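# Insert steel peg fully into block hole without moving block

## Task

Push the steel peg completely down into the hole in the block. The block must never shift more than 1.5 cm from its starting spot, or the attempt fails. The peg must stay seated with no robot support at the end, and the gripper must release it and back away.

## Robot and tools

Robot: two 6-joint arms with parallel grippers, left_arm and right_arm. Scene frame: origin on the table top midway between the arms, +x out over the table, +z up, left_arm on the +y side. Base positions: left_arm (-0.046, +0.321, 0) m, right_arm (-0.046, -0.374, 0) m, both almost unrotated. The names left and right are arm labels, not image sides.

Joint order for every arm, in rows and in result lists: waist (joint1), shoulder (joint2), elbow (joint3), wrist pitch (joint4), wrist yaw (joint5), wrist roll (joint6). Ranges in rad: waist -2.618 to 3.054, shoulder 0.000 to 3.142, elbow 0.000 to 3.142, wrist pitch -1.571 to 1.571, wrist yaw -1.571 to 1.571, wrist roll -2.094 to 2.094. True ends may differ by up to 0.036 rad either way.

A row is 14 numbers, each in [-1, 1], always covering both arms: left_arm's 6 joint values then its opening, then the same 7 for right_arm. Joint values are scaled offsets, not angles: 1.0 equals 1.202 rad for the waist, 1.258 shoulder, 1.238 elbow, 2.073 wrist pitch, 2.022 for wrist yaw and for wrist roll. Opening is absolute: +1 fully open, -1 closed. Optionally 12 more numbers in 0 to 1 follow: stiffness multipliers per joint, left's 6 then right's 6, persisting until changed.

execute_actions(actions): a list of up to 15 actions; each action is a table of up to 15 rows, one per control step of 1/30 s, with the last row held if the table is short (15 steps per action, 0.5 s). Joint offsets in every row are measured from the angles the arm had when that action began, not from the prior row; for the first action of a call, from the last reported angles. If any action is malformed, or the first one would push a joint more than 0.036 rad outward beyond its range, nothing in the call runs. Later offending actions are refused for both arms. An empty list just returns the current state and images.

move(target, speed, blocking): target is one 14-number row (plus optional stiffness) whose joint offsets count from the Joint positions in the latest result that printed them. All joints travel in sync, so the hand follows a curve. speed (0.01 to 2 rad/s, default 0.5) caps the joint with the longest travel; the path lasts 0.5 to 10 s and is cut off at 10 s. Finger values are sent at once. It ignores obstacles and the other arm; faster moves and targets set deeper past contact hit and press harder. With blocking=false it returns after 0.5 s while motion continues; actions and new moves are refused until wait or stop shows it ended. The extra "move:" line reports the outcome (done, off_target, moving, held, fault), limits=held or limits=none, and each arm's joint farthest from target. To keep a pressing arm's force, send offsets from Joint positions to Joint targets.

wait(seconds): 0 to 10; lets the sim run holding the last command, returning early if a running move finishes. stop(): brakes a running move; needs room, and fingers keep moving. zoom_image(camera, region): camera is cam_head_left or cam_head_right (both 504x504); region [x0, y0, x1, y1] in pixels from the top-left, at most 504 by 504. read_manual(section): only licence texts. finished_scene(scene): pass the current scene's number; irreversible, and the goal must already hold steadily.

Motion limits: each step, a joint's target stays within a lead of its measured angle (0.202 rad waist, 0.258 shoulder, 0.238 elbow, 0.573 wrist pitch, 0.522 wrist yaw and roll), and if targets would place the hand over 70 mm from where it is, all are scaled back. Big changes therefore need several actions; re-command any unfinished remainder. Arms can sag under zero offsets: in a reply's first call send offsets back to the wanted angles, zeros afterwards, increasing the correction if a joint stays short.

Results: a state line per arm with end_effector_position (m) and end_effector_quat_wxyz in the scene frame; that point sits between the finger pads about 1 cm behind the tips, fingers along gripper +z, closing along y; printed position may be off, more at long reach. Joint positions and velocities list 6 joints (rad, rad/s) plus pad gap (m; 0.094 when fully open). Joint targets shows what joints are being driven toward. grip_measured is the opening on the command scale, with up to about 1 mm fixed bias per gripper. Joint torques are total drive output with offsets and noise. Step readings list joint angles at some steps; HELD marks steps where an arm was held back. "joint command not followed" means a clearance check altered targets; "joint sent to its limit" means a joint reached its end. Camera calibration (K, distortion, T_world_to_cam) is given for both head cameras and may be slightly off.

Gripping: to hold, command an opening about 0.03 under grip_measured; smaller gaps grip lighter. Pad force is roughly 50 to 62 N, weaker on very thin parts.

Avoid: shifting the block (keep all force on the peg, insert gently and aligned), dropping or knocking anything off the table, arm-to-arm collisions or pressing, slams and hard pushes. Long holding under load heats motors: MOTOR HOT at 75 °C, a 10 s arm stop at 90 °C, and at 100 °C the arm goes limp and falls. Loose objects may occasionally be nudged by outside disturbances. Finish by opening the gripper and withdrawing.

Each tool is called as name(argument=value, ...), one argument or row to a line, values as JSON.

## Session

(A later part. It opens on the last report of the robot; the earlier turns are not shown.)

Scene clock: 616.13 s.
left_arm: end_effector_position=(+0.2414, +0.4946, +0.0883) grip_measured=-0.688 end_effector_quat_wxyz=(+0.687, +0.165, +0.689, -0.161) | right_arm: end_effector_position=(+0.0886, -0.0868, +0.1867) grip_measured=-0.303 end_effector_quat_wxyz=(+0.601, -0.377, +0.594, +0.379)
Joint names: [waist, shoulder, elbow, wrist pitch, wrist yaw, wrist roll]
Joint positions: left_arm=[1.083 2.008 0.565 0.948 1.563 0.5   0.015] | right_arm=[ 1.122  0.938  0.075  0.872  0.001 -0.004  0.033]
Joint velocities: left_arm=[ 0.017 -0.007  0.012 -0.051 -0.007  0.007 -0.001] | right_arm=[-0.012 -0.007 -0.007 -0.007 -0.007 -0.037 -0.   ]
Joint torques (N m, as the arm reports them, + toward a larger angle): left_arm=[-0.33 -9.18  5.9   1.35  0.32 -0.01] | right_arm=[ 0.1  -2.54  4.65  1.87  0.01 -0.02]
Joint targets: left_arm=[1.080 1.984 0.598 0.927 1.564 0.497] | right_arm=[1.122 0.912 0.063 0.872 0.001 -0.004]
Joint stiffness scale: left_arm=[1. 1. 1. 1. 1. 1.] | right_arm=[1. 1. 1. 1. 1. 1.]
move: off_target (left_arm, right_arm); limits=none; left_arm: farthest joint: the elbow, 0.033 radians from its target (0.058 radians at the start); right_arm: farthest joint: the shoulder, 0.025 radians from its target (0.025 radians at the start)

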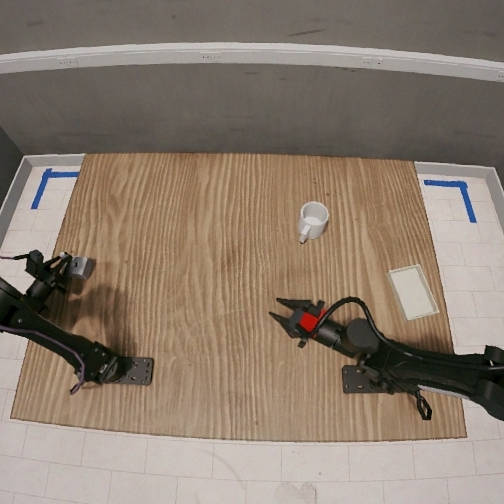

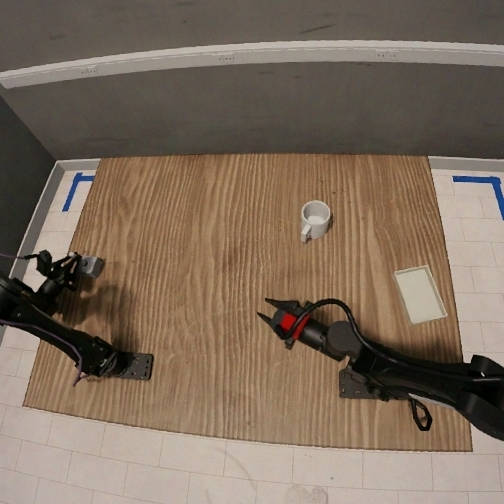

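move(
  target=[-0.003, 0.003, 0.027, 0.005, 0.001, -0.001, -0.74, 0, -0.02, -0.01, 0, 0, 0, -0.3],
  speed=0.2,
)

move(
  target=[-0.003, 0.076, 0.027, 0.047, 0.004, -0.001, -0.74, 0, -0.02, -0.01, 0, 0, 0, -0.3],
  speed=0.1,
)

zoom_image(
  camera="cam_head_left",
  region=[30, 230, 110, 310],
)

Scene clock: 627.90 s.
left_arm: end_effector_position=(+0.2414, +0.4946, +0.0883) grip_measured=-0.688 end_effector_quat_wxyz=(+0.687, +0.165, +0.689, -0.161) | right_arm: end_effector_position=(+0.0886, -0.0868, +0.1867) grip_measured=-0.303 end_effector_quat_wxyz=(+0.601, -0.377, +0.594, +0.379)
Joint names: [waist, shoulder, elbow, wrist pitch, wrist yaw, wrist roll]
Joint positions: left_arm=[1.083 2.008 0.565 0.948 1.563 0.5   0.015] | right_arm=[ 1.122  0.938  0.075  0.872  0.001 -0.004  0.033]
Joint velocities: left_arm=[-0.007  0.012  0.007 -0.007  0.022 -0.007 -0.001] | right_arm=[-0.007  0.007  0.002  0.022 -0.125  0.051  0.001]
Joint torques (N m, as the arm reports them, + toward a larger angle): left_arm=[-0.33 -7.05  5.9   1.63  0.33  0.  ] | right_arm=[-0.06 -2.63  4.56  1.85  0.   -0.03]
Joint targets: left_arm=[1.080 2.012 0.598 0.958 1.566 0.498] | right_arm=[1.122 0.912 0.063 0.872 0.001 -0.004]
Joint stiffness scale: left_arm=[1. 1. 1. 1. 1. 1.] | right_arm=[1. 1. 1. 1. 1. 1.]
move: off_target (left_arm, right_arm); limits=none; left_arm: farthest joint: the elbow, 0.033 radians from its target (0.033 radians at the start); right_arm: farthest joint: the shoulder, 0.025 radians from its target (0.025 radians at the start)

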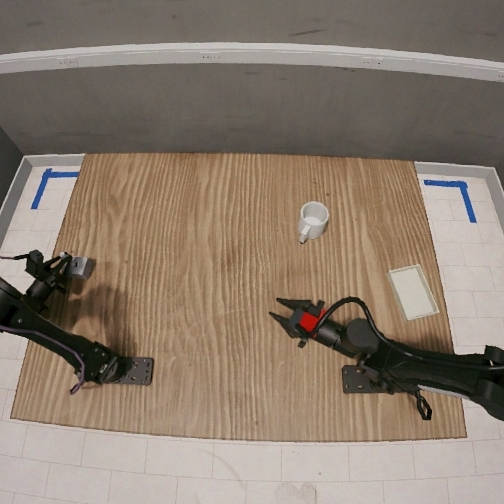

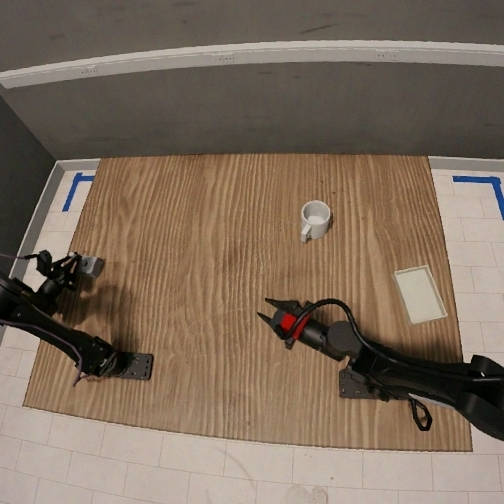

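Scene clock: 629.27 s.
left_arm: end_effector_position=(+0.2442, +0.4991, +0.0870) grip_measured=-0.688 end_effector_quat_wxyz=(+0.695, +0.203, +0.678, -0.127) | right_arm: end_effector_position=(+0.0886, -0.0868, +0.1867) grip_measured=-0.303 end_effector_quat_wxyz=(+0.601, -0.377, +0.594, +0.379)
Joint names: [waist, shoulder, elbow, wrist pitch, wrist yaw, wrist roll]
Joint positions: left_arm=[1.082 2.056 0.578 1.093 1.568 0.497 0.015] | right_arm=[ 1.122  0.938  0.075  0.872  0.001 -0.004  0.033]
Joint velocities: left_arm=[-0.012  0.002 -0.007  0.022 -0.066  0.037 -0.001] | right_arm=[-0.012 -0.002  0.012  0.007 -0.066 -0.051 -0.001]
Joint torques (N m, as the arm reports them, + toward a larger angle): left_arm=[-0.16 -3.97  4.75  1.12  0.25  0.  ] | right_arm=[-0.09 -2.53  4.64  1.88  0.    0.02]
Joint targets: left_arm=[1.080 2.104 0.599 1.045 1.568 0.498] | right_arm=[1.122 0.912 0.063 0.872 0.001 -0.004]
Joint stiffness scale: left_arm=[1. 1. 1. 1. 1. 1.] | right_arm=[1. 1. 1. 1. 1. 1.]
joint sent to its limit (left arm) — the command would take the wrist yaw past its upper limit, so that joint was sent only as far as its limit.
move: off_target (left_arm, right_arm); limits=none; left_arm: farthest joint: the wrist pitch, 0.048 radians from its target (0.098 radians at the start); right_arm: farthest joint: the shoulder, 0.025 radians from its target (0.025 radians at the start)

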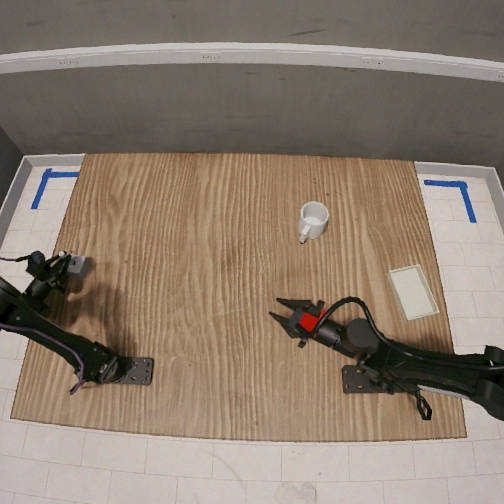

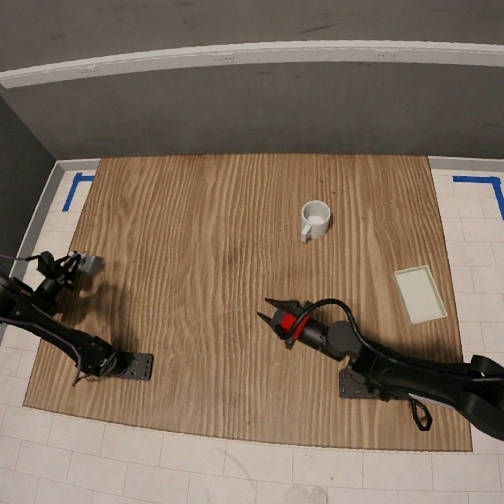

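Region (30, 230, 110, 310) of cam_head_left's 504x504 image, scaled by 6.300, with more detail than that image has.

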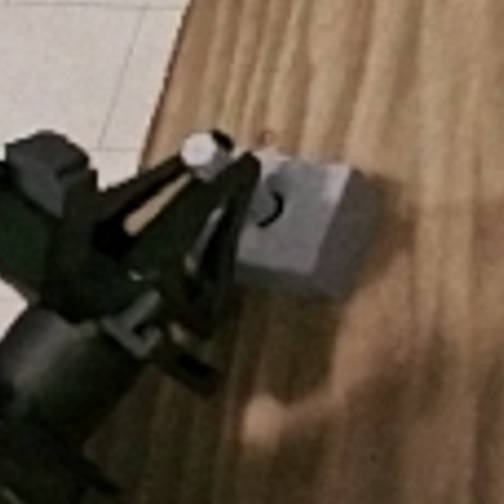

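move(
  target=[0, -0.0445, 0.055, -0.0975, -0.002, 0.001, -0.74, 0, -0.02, -0.01, 0, 0, 0, -0.3],
  speed=0.2,
)

zoom_image(
  camera="cam_head_left",
  region=[30, 230, 110, 310],
)

zoom_image(
  camera="cam_head_right",
  region=[40, 230, 120, 310],
)

Scene clock: 653.90 s.
left_arm: end_effector_position=(+0.2470, +0.5045, +0.0885) grip_measured=-0.688 end_effector_quat_wxyz=(+0.686, +0.162, +0.690, -0.163) | right_arm: end_effector_position=(+0.0886, -0.0868, +0.1867) grip_measured=-0.303 end_effector_quat_wxyz=(+0.601, -0.377, +0.594, +0.379)
Joint names: [waist, shoulder, elbow, wrist pitch, wrist yaw, wrist roll]
Joint positions: left_arm=[1.082 2.026 0.613 0.912 1.56  0.498 0.015] | right_arm=[ 1.122  0.938  0.075  0.872  0.001 -0.004  0.033]
Joint velocities: left_arm=[-0.002  0.002 -0.012 -0.066 -0.037  0.007  0.   ] | right_arm=[ 0.002 -0.012 -0.002 -0.022  0.037  0.007 -0.   ]
Joint torques (N m, as the arm reports them, + toward a larger angle): left_arm=[ 0.02 -9.51  5.97  1.31  0.37  0.01] | right_arm=[ 0.   -2.37  4.48  1.93  0.    0.01]
Joint targets: left_arm=[1.082 2.000 0.646 0.891 1.564 0.499] | right_arm=[1.122 0.912 0.063 0.872 0.001 -0.004]
Joint stiffness scale: left_arm=[1. 1. 1. 1. 1. 1.] | right_arm=[1. 1. 1. 1. 1. 1.]
move: off_target (left_arm, right_arm); limits=none; left_arm: farthest joint: the elbow, 0.033 radians from its target (0.068 radians at the start); right_arm: farthest joint: the shoulder, 0.025 radians from its target (0.025 radians at the start)

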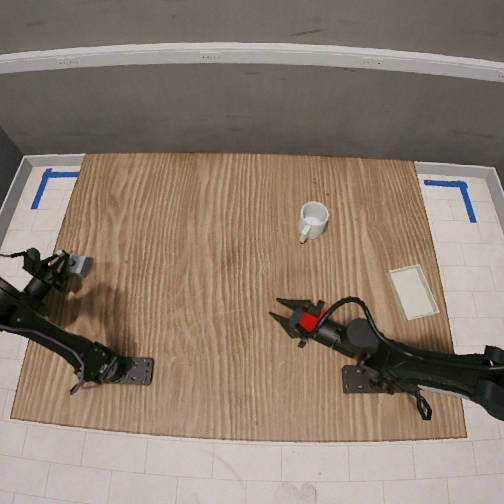

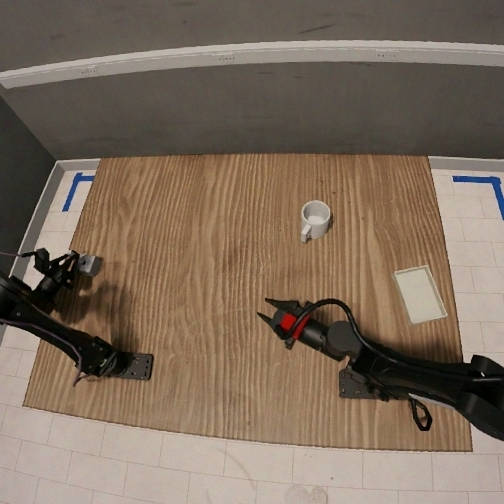

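Region (30, 230, 110, 310) of cam_head_left's 504x504 image, scaled by 6.300, with more detail than that image has.

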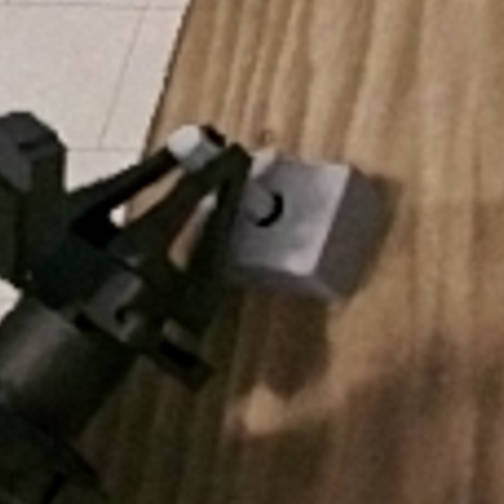

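Region (40, 230, 120, 310) of cam_head_right's 504x504 image, scaled by 6.300, with more detail than that image has.

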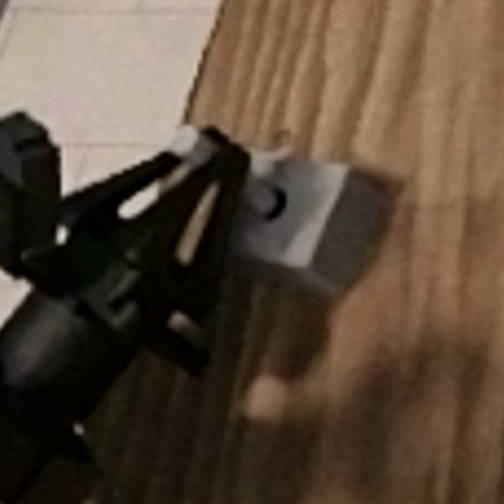

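move(
  target=[0, -0.024, -0.019, -0.007, 0.002, 0.001, -0.74, 0, -0.02, -0.01, 0, 0, 0, -0.3],
  speed=0.1,
)

zoom_image(
  camera="cam_head_left",
  region=[30, 230, 110, 310],
)

Scene clock: 668.27 s.
left_arm: end_effector_position=(+0.2470, +0.5044, +0.0885) grip_measured=-0.688 end_effector_quat_wxyz=(+0.686, +0.162, +0.690, -0.163) | right_arm: end_effector_position=(+0.0886, -0.0868, +0.1867) grip_measured=-0.303 end_effector_quat_wxyz=(+0.601, -0.377, +0.594, +0.379)
Joint names: [waist, shoulder, elbow, wrist pitch, wrist yaw, wrist roll]
Joint positions: left_arm=[1.082 2.026 0.613 0.911 1.56  0.498 0.015] | right_arm=[ 1.122  0.938  0.075  0.872  0.001 -0.004  0.033]
Joint velocities: left_arm=[-0.012 -0.002 -0.012  0.007  0.022 -0.081  0.   ] | right_arm=[-0.002  0.002 -0.007 -0.037  0.007  0.022  0.   ]
Joint torques (N m, as the arm reports them, + toward a larger angle): left_arm=[ 0.   -9.92  1.45  1.39  0.37  0.02] | right_arm=[ 0.1  -2.55  4.62  1.91  0.    0.01]
Joint targets: left_arm=[1.082 1.995 0.589 0.897 1.564 0.500] | right_arm=[1.122 0.912 0.063 0.872 0.001 -0.004]
Joint stiffness scale: left_arm=[1. 1. 1. 1. 1. 1.] | right_arm=[1. 1. 1. 1. 1. 1.]
move: off_target (left_arm, right_arm); limits=none; left_arm: farthest joint: the shoulder, 0.030 radians from its target (0.030 radians at the start); right_arm: farthest joint: the shoulder, 0.025 radians from its target (0.025 radians at the start)

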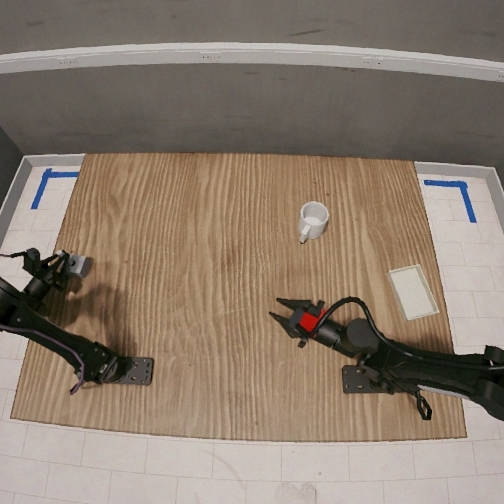

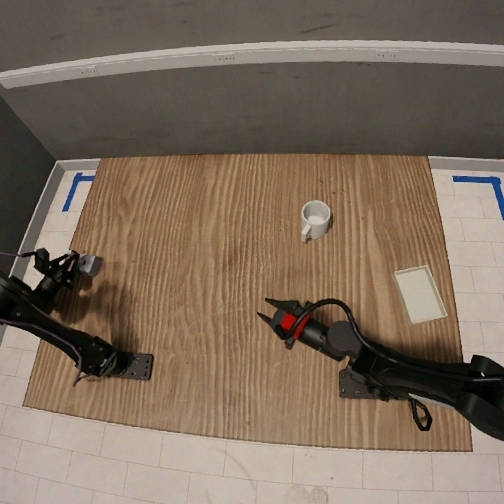

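Region (30, 230, 110, 310) of cam_head_left's 504x504 image, scaled by 6.300, with more detail than that image has.

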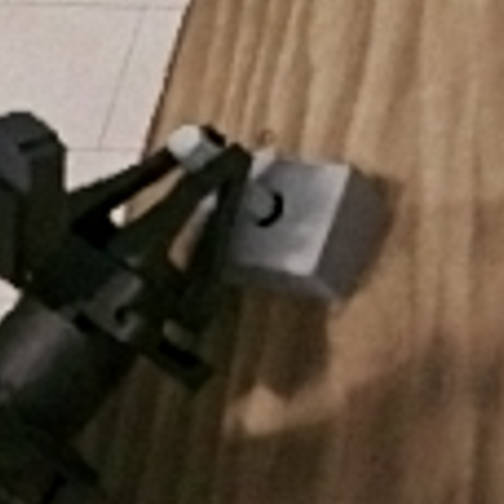

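move(
  target=[0, -0.031, -0.03, -0.005, 0.002, 0.001, -0.74, 0, -0.02, -0.01, 0, 0, 0, -0.3],
  speed=0.1,
)

zoom_image(
  camera="cam_head_left",
  region=[30, 230, 110, 310],
)

Scene clock: 677.00 s.
left_arm: end_effector_position=(+0.2457, +0.5020, +0.0891) grip_measured=-0.688 end_effector_quat_wxyz=(+0.685, +0.160, +0.692, -0.162) | right_arm: end_effector_position=(+0.0886, -0.0868, +0.1867) grip_measured=-0.303 end_effector_quat_wxyz=(+0.601, -0.377, +0.594, +0.379)
Joint names: [waist, shoulder, elbow, wrist pitch, wrist yaw, wrist roll]
Joint positions: left_arm=[1.082 2.013 0.598 0.911 1.555 0.498 0.015] | right_arm=[ 1.122  0.938  0.075  0.872  0.001 -0.004  0.033]
Joint velocities: left_arm=[-0.027 -0.002 -0.012 -0.081 -0.11   0.007 -0.   ] | right_arm=[-0.007 -0.002  0.007 -0.066  0.007 -0.007 -0.001]
Joint torques (N m, as the arm reports them, + toward a larger angle): left_arm=[ 0.01 -9.53  1.5   1.44  0.44  0.03] | right_arm=[ 0.19 -2.42  4.67  1.9   0.02  0.04]
Joint targets: left_arm=[1.082 1.987 0.576 0.901 1.564 0.500] | right_arm=[1.122 0.912 0.063 0.872 0.001 -0.004]
Joint stiffness scale: left_arm=[1. 1. 1. 1. 1. 1.] | right_arm=[1. 1. 1. 1. 1. 1.]
move: off_target (left_arm, right_arm); limits=none; left_arm: farthest joint: the shoulder, 0.026 radians from its target (0.039 radians at the start); right_arm: farthest joint: the shoulder, 0.025 radians from its target (0.025 radians at the start)

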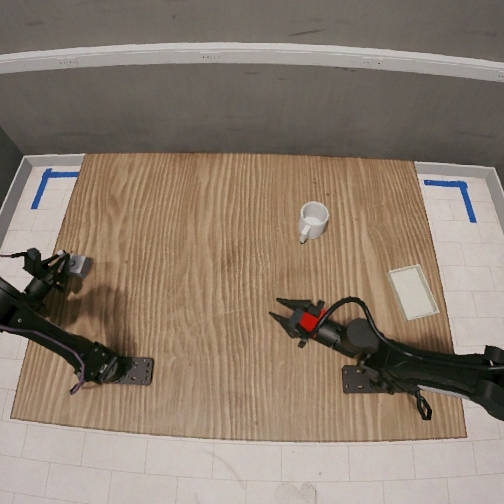

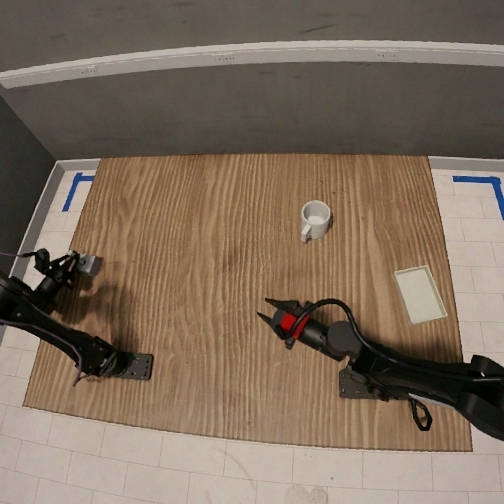

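Region (30, 230, 110, 310) of cam_head_left's 504x504 image, scaled by 6.300, with more detail than that image has.

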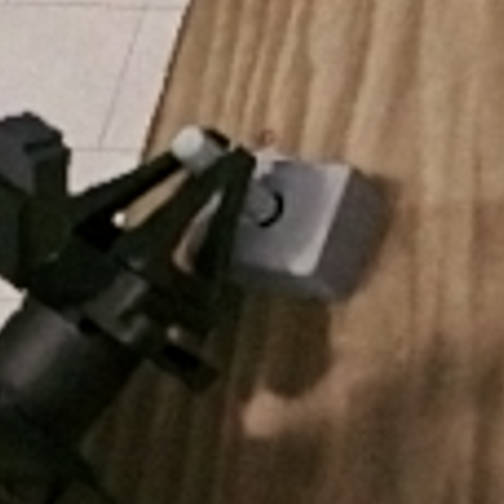

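move(
  target=[0, -0.02, -0.018, -0.004, 0.004, 0.001, -0.65, 0, -0.02, -0.01, 0, 0, 0, -0.3],
  speed=0.1,
)

zoom_image(
  camera="cam_head_left",
  region=[30, 230, 110, 310],
)

zoom_image(
  camera="cam_head_right",
  region=[40, 230, 120, 310],
)

Scene clock: 686.57 s.
left_arm: end_effector_position=(+0.2459, +0.5023, +0.0889) grip_measured=-0.652 end_effector_quat_wxyz=(+0.685, +0.159, +0.692, -0.162) | right_arm: end_effector_position=(+0.0886, -0.0868, +0.1867) grip_measured=-0.303 end_effector_quat_wxyz=(+0.601, -0.377, +0.594, +0.379)
Joint names: [waist, shoulder, elbow, wrist pitch, wrist yaw, wrist roll]
Joint positions: left_arm=[1.082 2.013 0.598 0.911 1.553 0.498 0.016] | right_arm=[ 1.122  0.938  0.075  0.872  0.001 -0.004  0.033]
Joint velocities: left_arm=[-0.007  0.012 -0.022 -0.022 -0.051 -0.037  0.001] | right_arm=[-0.002  0.012 -0.012 -0.066 -0.051 -0.022 -0.   ]
Joint torques (N m, as the arm reports them, + toward a larger angle): left_arm=[ 0.   -9.43  1.51  1.46  0.44  0.05] | right_arm=[ 0.05 -2.55  4.5   1.82  0.02  0.  ]
Joint targets: left_arm=[1.082 1.988 0.576 0.903 1.563 0.500] | right_arm=[1.122 0.912 0.063 0.872 0.001 -0.004]
Joint stiffness scale: left_arm=[1. 1. 1. 1. 1. 1.] | right_arm=[1. 1. 1. 1. 1. 1.]
move: off_target (left_arm, right_arm); limits=none; left_arm: farthest joint: the shoulder, 0.026 radians from its target (0.026 radians at the start); right_arm: farthest joint: the shoulder, 0.025 radians from its target (0.025 radians at the start)

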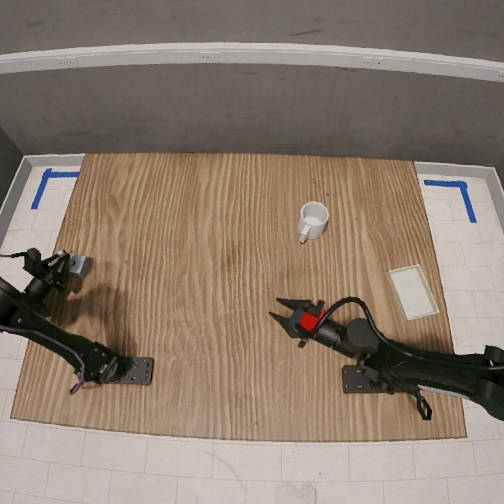

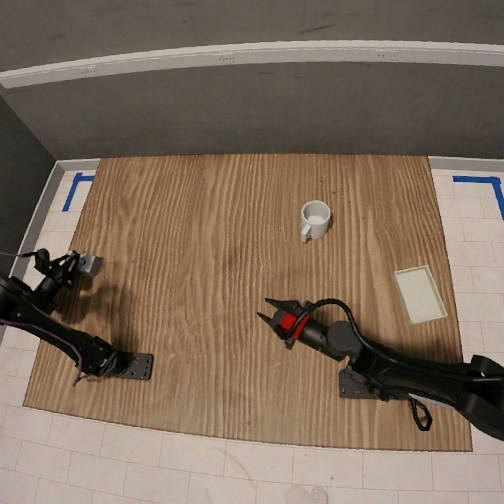

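Region (30, 230, 110, 310) of cam_head_left's 504x504 image, scaled by 6.300, with more detail than that image has.

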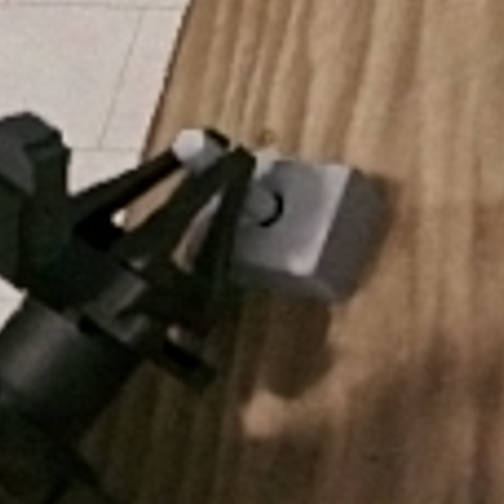

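Region (40, 230, 120, 310) of cam_head_right's 504x504 image, scaled by 6.300, with more detail than that image has.

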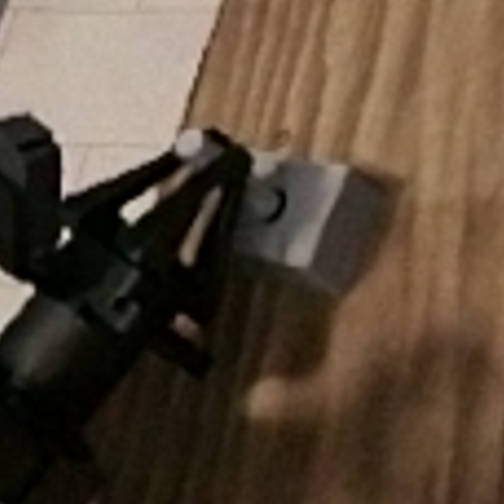

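move(
  target=[0, -0.02, -0.018, -0.004, 0.005, 0.001, -0.74, 0, -0.02, -0.01, 0, 0, 0, -0.3],
  speed=0.1,
)

move(
  target=[-0.009, -0.02, -0.018, -0.004, 0.005, 0.001, -0.74, 0, -0.02, -0.01, 0, 0, 0, -0.3],
  speed=0.05,
)

zoom_image(
  camera="cam_head_left",
  region=[30, 230, 110, 310],
)

Scene clock: 698.67 s.
left_arm: end_effector_position=(+0.2459, +0.5023, +0.0889) grip_measured=-0.695 end_effector_quat_wxyz=(+0.685, +0.159, +0.692, -0.162) | right_arm: end_effector_position=(+0.0886, -0.0868, +0.1867) grip_measured=-0.303 end_effector_quat_wxyz=(+0.601, -0.377, +0.594, +0.379)
Joint names: [waist, shoulder, elbow, wrist pitch, wrist yaw, wrist roll]
Joint positions: left_arm=[1.082 2.013 0.598 0.911 1.553 0.498 0.014] | right_arm=[ 1.122  0.938  0.075  0.872  0.001 -0.004  0.033]
Joint velocities: left_arm=[ 0.002  0.007  0.002 -0.066  0.051  0.022 -0.001] | right_arm=[-0.002 -0.007  0.002  0.022 -0.051 -0.007 -0.   ]
Joint torques (N m, as the arm reports them, + toward a larger angle): left_arm=[-0.02 -9.42  1.54  1.46  0.45  0.03] | right_arm=[-0.13 -2.61  4.82  1.87 -0.02  0.03]
Joint targets: left_arm=[1.082 1.988 0.576 0.903 1.563 0.500] | right_arm=[1.122 0.912 0.063 0.872 0.001 -0.004]
Joint stiffness scale: left_arm=[1. 1. 1. 1. 1. 1.] | right_arm=[1. 1. 1. 1. 1. 1.]
move: off_target (left_arm, right_arm); limits=none; left_arm: farthest joint: the shoulder, 0.026 radians from its target (0.026 radians at the start); right_arm: farthest joint: the shoulder, 0.025 radians from its target (0.025 radians at the start)

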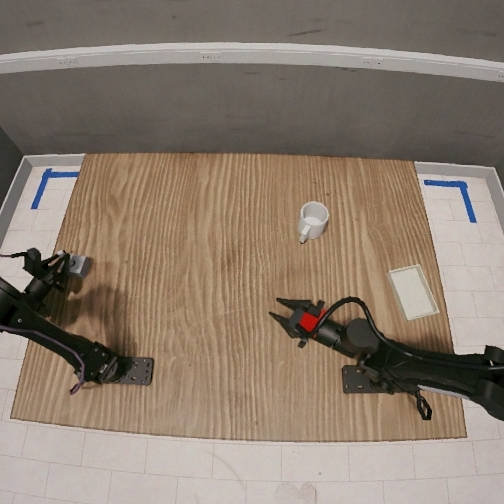

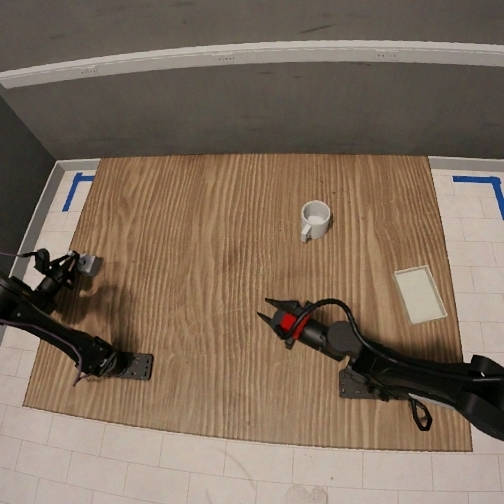

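Scene clock: 699.40 s.
left_arm: end_effector_position=(+0.2460, +0.5021, +0.0889) grip_measured=-0.695 end_effector_quat_wxyz=(+0.685, +0.160, +0.692, -0.162) | right_arm: end_effector_position=(+0.0886, -0.0868, +0.1867) grip_measured=-0.303 end_effector_quat_wxyz=(+0.601, -0.377, +0.594, +0.379)
Joint names: [waist, shoulder, elbow, wrist pitch, wrist yaw, wrist roll]
Joint positions: left_arm=[1.081 2.013 0.598 0.911 1.553 0.498 0.014] | right_arm=[ 1.122  0.938  0.075  0.872  0.001 -0.004  0.033]
Joint velocities: left_arm=[ 0.007  0.007 -0.007  0.066 -0.051  0.066 -0.001] | right_arm=[-0.007 -0.002  0.002  0.022 -0.022 -0.022 -0.001]
Joint torques (N m, as the arm reports them, + toward a larger angle): left_arm=[-0.92 -9.4   1.57  1.46  0.44  0.04] | right_arm=[-0.23 -2.38  4.54  1.9   0.    0.03]
Joint targets: left_arm=[1.071 1.988 0.576 0.903 1.563 0.500] | right_arm=[1.122 0.912 0.063 0.872 0.001 -0.004]
Joint stiffness scale: left_arm=[1. 1. 1. 1. 1. 1.] | right_arm=[1. 1. 1. 1. 1. 1.]
move: off_target (left_arm, right_arm); limits=none; left_arm: farthest joint: the shoulder, 0.026 radians from its target (0.026 radians at the start); right_arm: farthest joint: the shoulder, 0.025 radians from its target (0.025 radians at the start)

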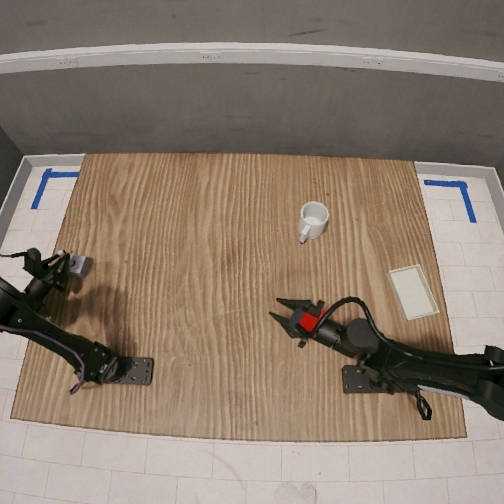

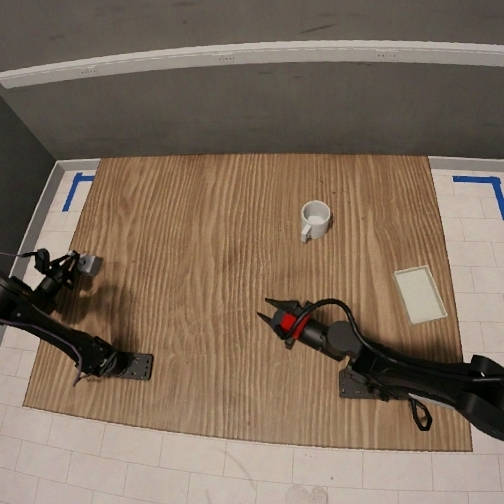

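Region (30, 230, 110, 310) of cam_head_left's 504x504 image, scaled by 6.300, with more detail than that image has.

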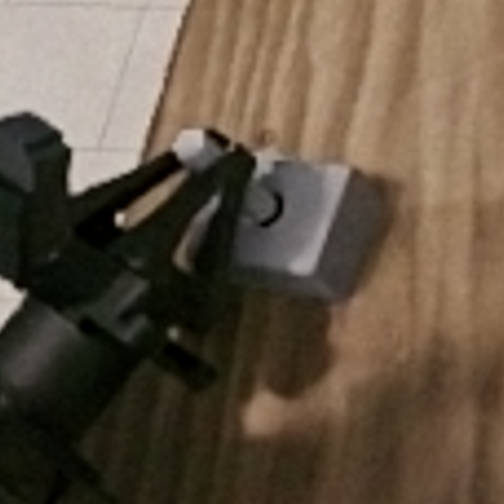

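move(
  target=[-0.012, -0.02, -0.018, -0.004, 0.005, 0.001, -0.74, 0, -0.02, -0.01, 0, 0, 0, -0.3],
  speed=0.05,
)

zoom_image(
  camera="cam_head_left",
  region=[30, 230, 110, 310],
)

Scene clock: 709.40 s.
left_arm: end_effector_position=(+0.2474, +0.4999, +0.0889) grip_measured=-0.695 end_effector_quat_wxyz=(+0.685, +0.162, +0.691, -0.164) | right_arm: end_effector_position=(+0.0886, -0.0868, +0.1867) grip_measured=-0.303 end_effector_quat_wxyz=(+0.601, -0.377, +0.594, +0.379)
Joint names: [waist, shoulder, elbow, wrist pitch, wrist yaw, wrist roll]
Joint positions: left_arm=[1.073 2.013 0.598 0.911 1.552 0.498 0.014] | right_arm=[ 1.122  0.938  0.075  0.872  0.001 -0.004  0.033]
Joint velocities: left_arm=[-0.002  0.007 -0.017  0.081 -0.022  0.022  0.001] | right_arm=[-0.002  0.007 -0.002 -0.037  0.007 -0.037 -0.001]
Joint torques (N m, as the arm reports them, + toward a larger angle): left_arm=[-0.58 -9.55  1.42  1.42  0.45  0.05] | right_arm=[-0.03 -2.42  4.54  1.91  0.03  0.  ]
Joint targets: left_arm=[1.066 1.988 0.576 0.903 1.563 0.500] | right_arm=[1.122 0.912 0.063 0.872 0.001 -0.004]
Joint stiffness scale: left_arm=[1. 1. 1. 1. 1. 1.] | right_arm=[1. 1. 1. 1. 1. 1.]
move: off_target (left_arm, right_arm); limits=none; left_arm: farthest joint: the shoulder, 0.026 radians from its target (0.026 radians at the start); right_arm: farthest joint: the shoulder, 0.025 radians from its target (0.025 radians at the start)

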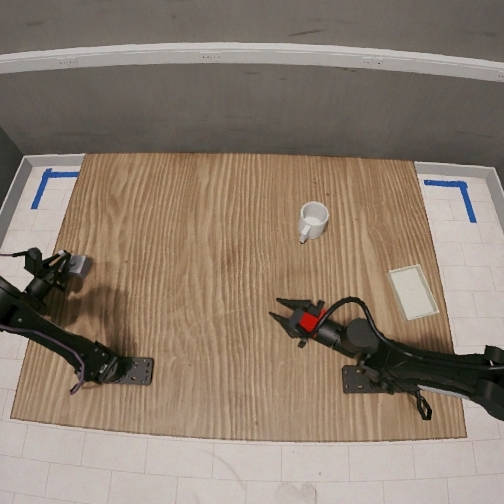

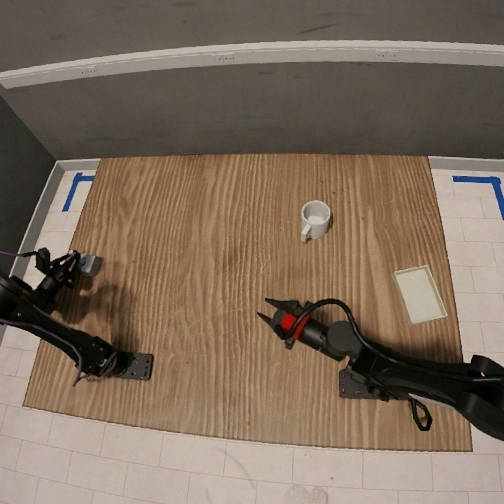

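Region (30, 230, 110, 310) of cam_head_left's 504x504 image, scaled by 6.300, with more detail than that image has.

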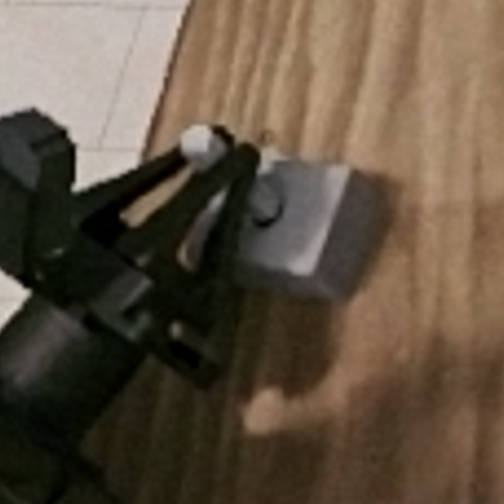

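move(
  target=[-0.005, -0.02, -0.018, -0.004, 0.005, 0.001, -0.64, 0, -0.02, -0.01, 0, 0, 0, -0.3],
  speed=0.05,
)

zoom_image(
  camera="cam_head_left",
  region=[30, 230, 110, 310],
)

zoom_image(
  camera="cam_head_right",
  region=[40, 230, 120, 310],
)

Scene clock: 717.50 s.
left_arm: end_effector_position=(+0.2474, +0.4999, +0.0889) grip_measured=-0.642 end_effector_quat_wxyz=(+0.684, +0.162, +0.692, -0.164) | right_arm: end_effector_position=(+0.0886, -0.0868, +0.1867) grip_measured=-0.303 end_effector_quat_wxyz=(+0.601, -0.377, +0.594, +0.379)
Joint names: [waist, shoulder, elbow, wrist pitch, wrist yaw, wrist roll]
Joint positions: left_arm=[1.073 2.013 0.598 0.911 1.552 0.498 0.017] | right_arm=[ 1.122  0.938  0.075  0.872  0.001 -0.004  0.033]
Joint velocities: left_arm=[-0.012 -0.012  0.002 -0.007 -0.022  0.066 -0.001] | right_arm=[ 0.007  0.002  0.002 -0.022 -0.022 -0.066  0.001]
Joint torques (N m, as the arm reports them, + toward a larger angle): left_arm=[-0.54 -9.43  1.55  1.45  0.44  0.05] | right_arm=[ 0.   -2.32  4.61  1.9   0.03  0.01]
Joint targets: left_arm=[1.067 1.988 0.576 0.903 1.563 0.500] | right_arm=[1.122 0.912 0.063 0.872 0.001 -0.004]
Joint stiffness scale: left_arm=[1. 1. 1. 1. 1. 1.] | right_arm=[1. 1. 1. 1. 1. 1.]
move: off_target (left_arm, right_arm); limits=none; left_arm: farthest joint: the shoulder, 0.026 radians from its target (0.026 radians at the start); right_arm: farthest joint: the shoulder, 0.025 radians from its target (0.025 radians at the start)

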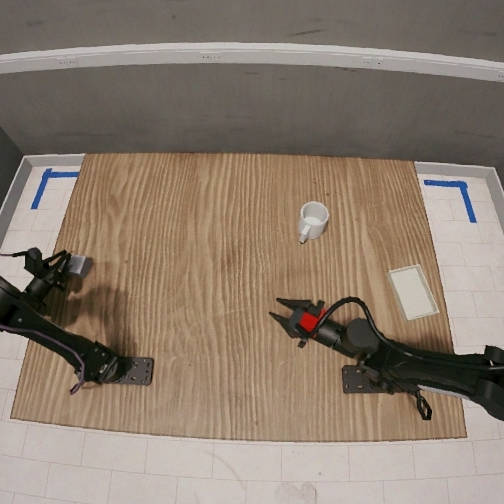

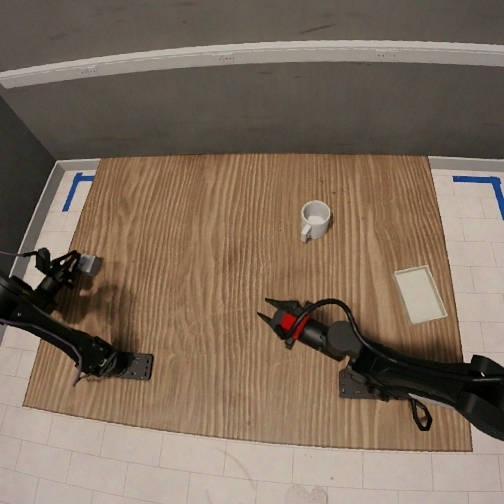

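Region (30, 230, 110, 310) of cam_head_left's 504x504 image, scaled by 6.300, with more detail than that image has.

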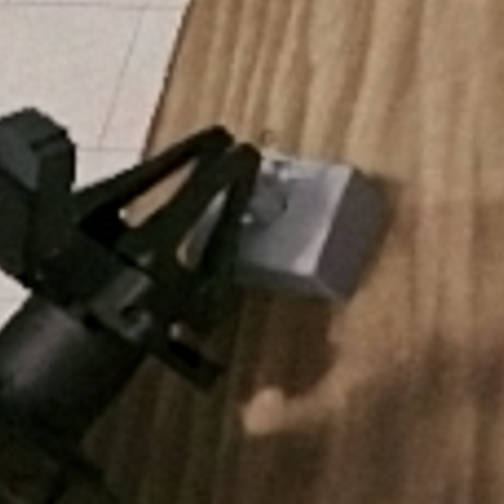

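Region (40, 230, 120, 310) of cam_head_right's 504x504 image, scaled by 6.300, with more detail than that image has.

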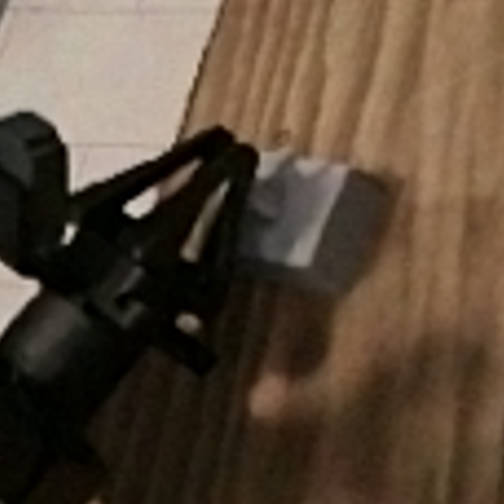

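The peg dropped in. Open and lift clear to check.

move(
  target=[0, -0.22, 0, -0.12, 0, 0, 0.2, 0, -0.02, -0.01, 0, 0, 0, -0.3],
  speed=0.5,
)

zoom_image(
  camera="cam_head_left",
  region=[30, 230, 110, 310],
)

zoom_image(
  camera="cam_head_right",
  region=[40, 230, 120, 310],
)

Scene clock: 725.63 s.
left_arm: end_effector_position=(+0.2443, +0.4939, +0.1443) grip_measured=+0.198 end_effector_quat_wxyz=(+0.687, +0.172, +0.690, -0.152) | right_arm: end_effector_position=(+0.0886, -0.0868, +0.1867) grip_measured=-0.303 end_effector_quat_wxyz=(+0.601, -0.377, +0.594, +0.379)
Joint names: [waist, shoulder, elbow, wrist pitch, wrist yaw, wrist roll]
Joint positions: left_arm=[1.073 1.755 0.598 0.685 1.549 0.498 0.056] | right_arm=[ 1.122  0.938  0.075  0.872  0.001 -0.004  0.033]
Joint velocities: left_arm=[-0.007 -0.002 -0.017  0.007  0.022 -0.037 -0.001] | right_arm=[-0.002 -0.022  0.002  0.095 -0.007 -0.007  0.001]
Joint torques (N m, as the arm reports them, + toward a larger angle): left_arm=[ 0.02 -7.83  4.77  1.33  0.35  0.02] | right_arm=[-0.1  -2.35  4.5   1.87  0.02  0.01]
Joint targets: left_arm=[1.073 1.737 0.598 0.663 1.552 0.498] | right_arm=[1.122 0.912 0.063 0.872 0.001 -0.004]
Joint stiffness scale: left_arm=[1. 1. 1. 1. 1. 1.] | right_arm=[1. 1. 1. 1. 1. 1.]
move: off_target (left_arm, right_arm); limits=none; left_arm: farthest joint: the wrist pitch, 0.023 radians from its target (0.249 radians at the start); right_arm: farthest joint: the shoulder, 0.025 radians from its target (0.025 radians at the start)

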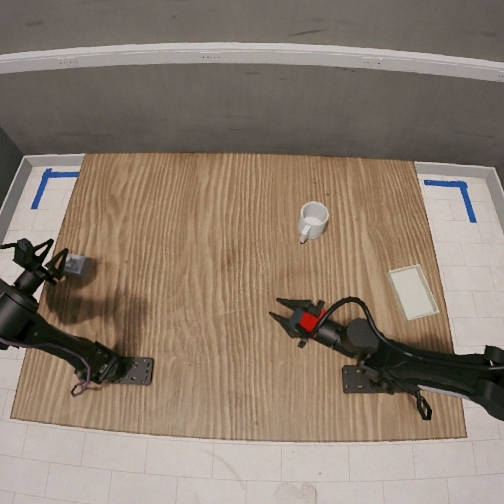

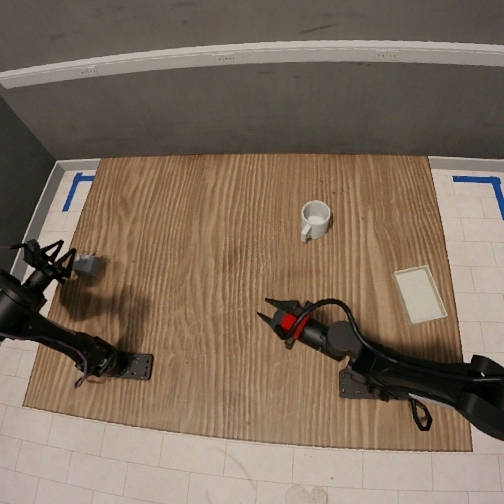

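Region (30, 230, 110, 310) of cam_head_left's 504x504 image, scaled by 6.300, with more detail than that image has.

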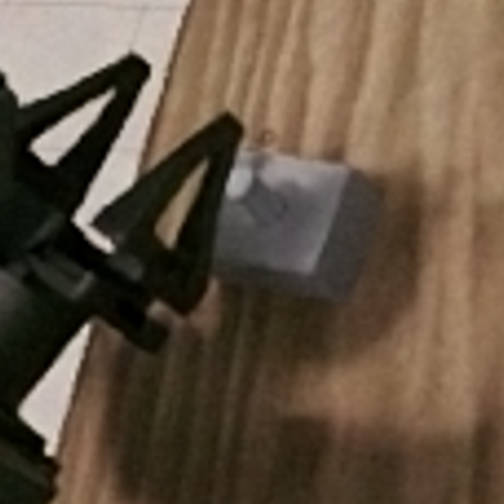

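Region (40, 230, 120, 310) of cam_head_right's 504x504 image, scaled by 6.300, with more detail than that image has.

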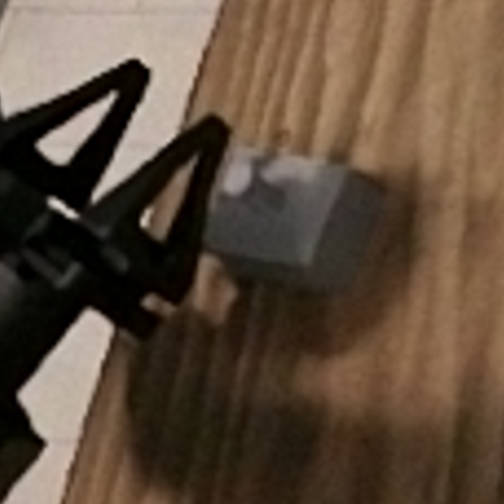

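move(
  target=[0.15, -0.3, 0, -0.15, 0, 0, 1, 0, -0.02, -0.01, 0, 0, 0, -0.3],
  speed=1.0,
)

finished_scene(
  scene=1,
)

Scene clock: 734.47 s.
left_arm: end_effector_position=(+0.2004, +0.5122, +0.2165) grip_measured=+0.999 end_effector_quat_wxyz=(+0.700, +0.135, +0.698, -0.064) | right_arm: end_effector_position=(+0.0886, -0.0868, +0.1867) grip_measured=-0.303 end_effector_quat_wxyz=(+0.601, -0.377, +0.594, +0.379)
Joint names: [waist, shoulder, elbow, wrist pitch, wrist yaw, wrist roll]
Joint positions: left_arm=[1.247 1.393 0.598 0.396 1.543 0.498 0.094] | right_arm=[ 1.122  0.938  0.075  0.872  0.001 -0.004  0.033]
Joint velocities: left_arm=[ 0.002  0.007 -0.012  0.022  0.037  0.037 -0.   ] | right_arm=[-0.002  0.002  0.007 -0.051 -0.022 -0.095  0.   ]
Joint torques (N m, as the arm reports them, + toward a larger angle): left_arm=[ 0.62 -5.69  6.16  1.41  0.32  0.02] | right_arm=[-0.06 -2.43  4.48  1.89  0.02  0.02]
Joint targets: left_arm=[1.254 1.377 0.598 0.374 1.549 0.498] | right_arm=[1.122 0.912 0.063 0.872 0.001 -0.004]
Joint stiffness scale: left_arm=[1. 1. 1. 1. 1. 1.] | right_arm=[1. 1. 1. 1. 1. 1.]
move: off_target (left_arm, right_arm); limits=none; left_arm: farthest joint: the wrist pitch, 0.022 radians from its target (0.310 radians at the start); right_arm: farthest joint: the shoulder, 0.025 radians from its target (0.025 radians at the start)

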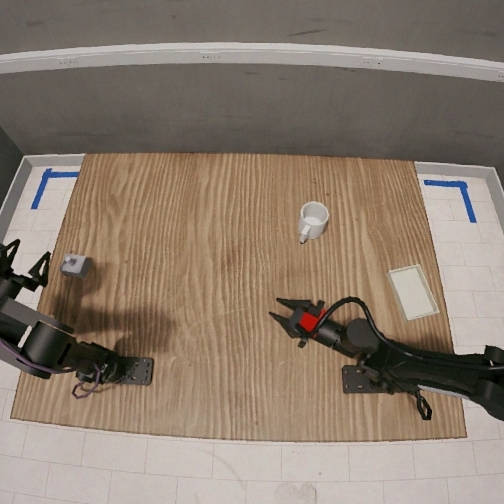

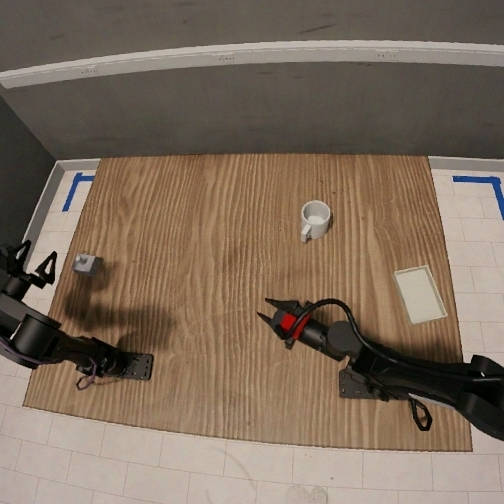

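The scene is finished: the task was done.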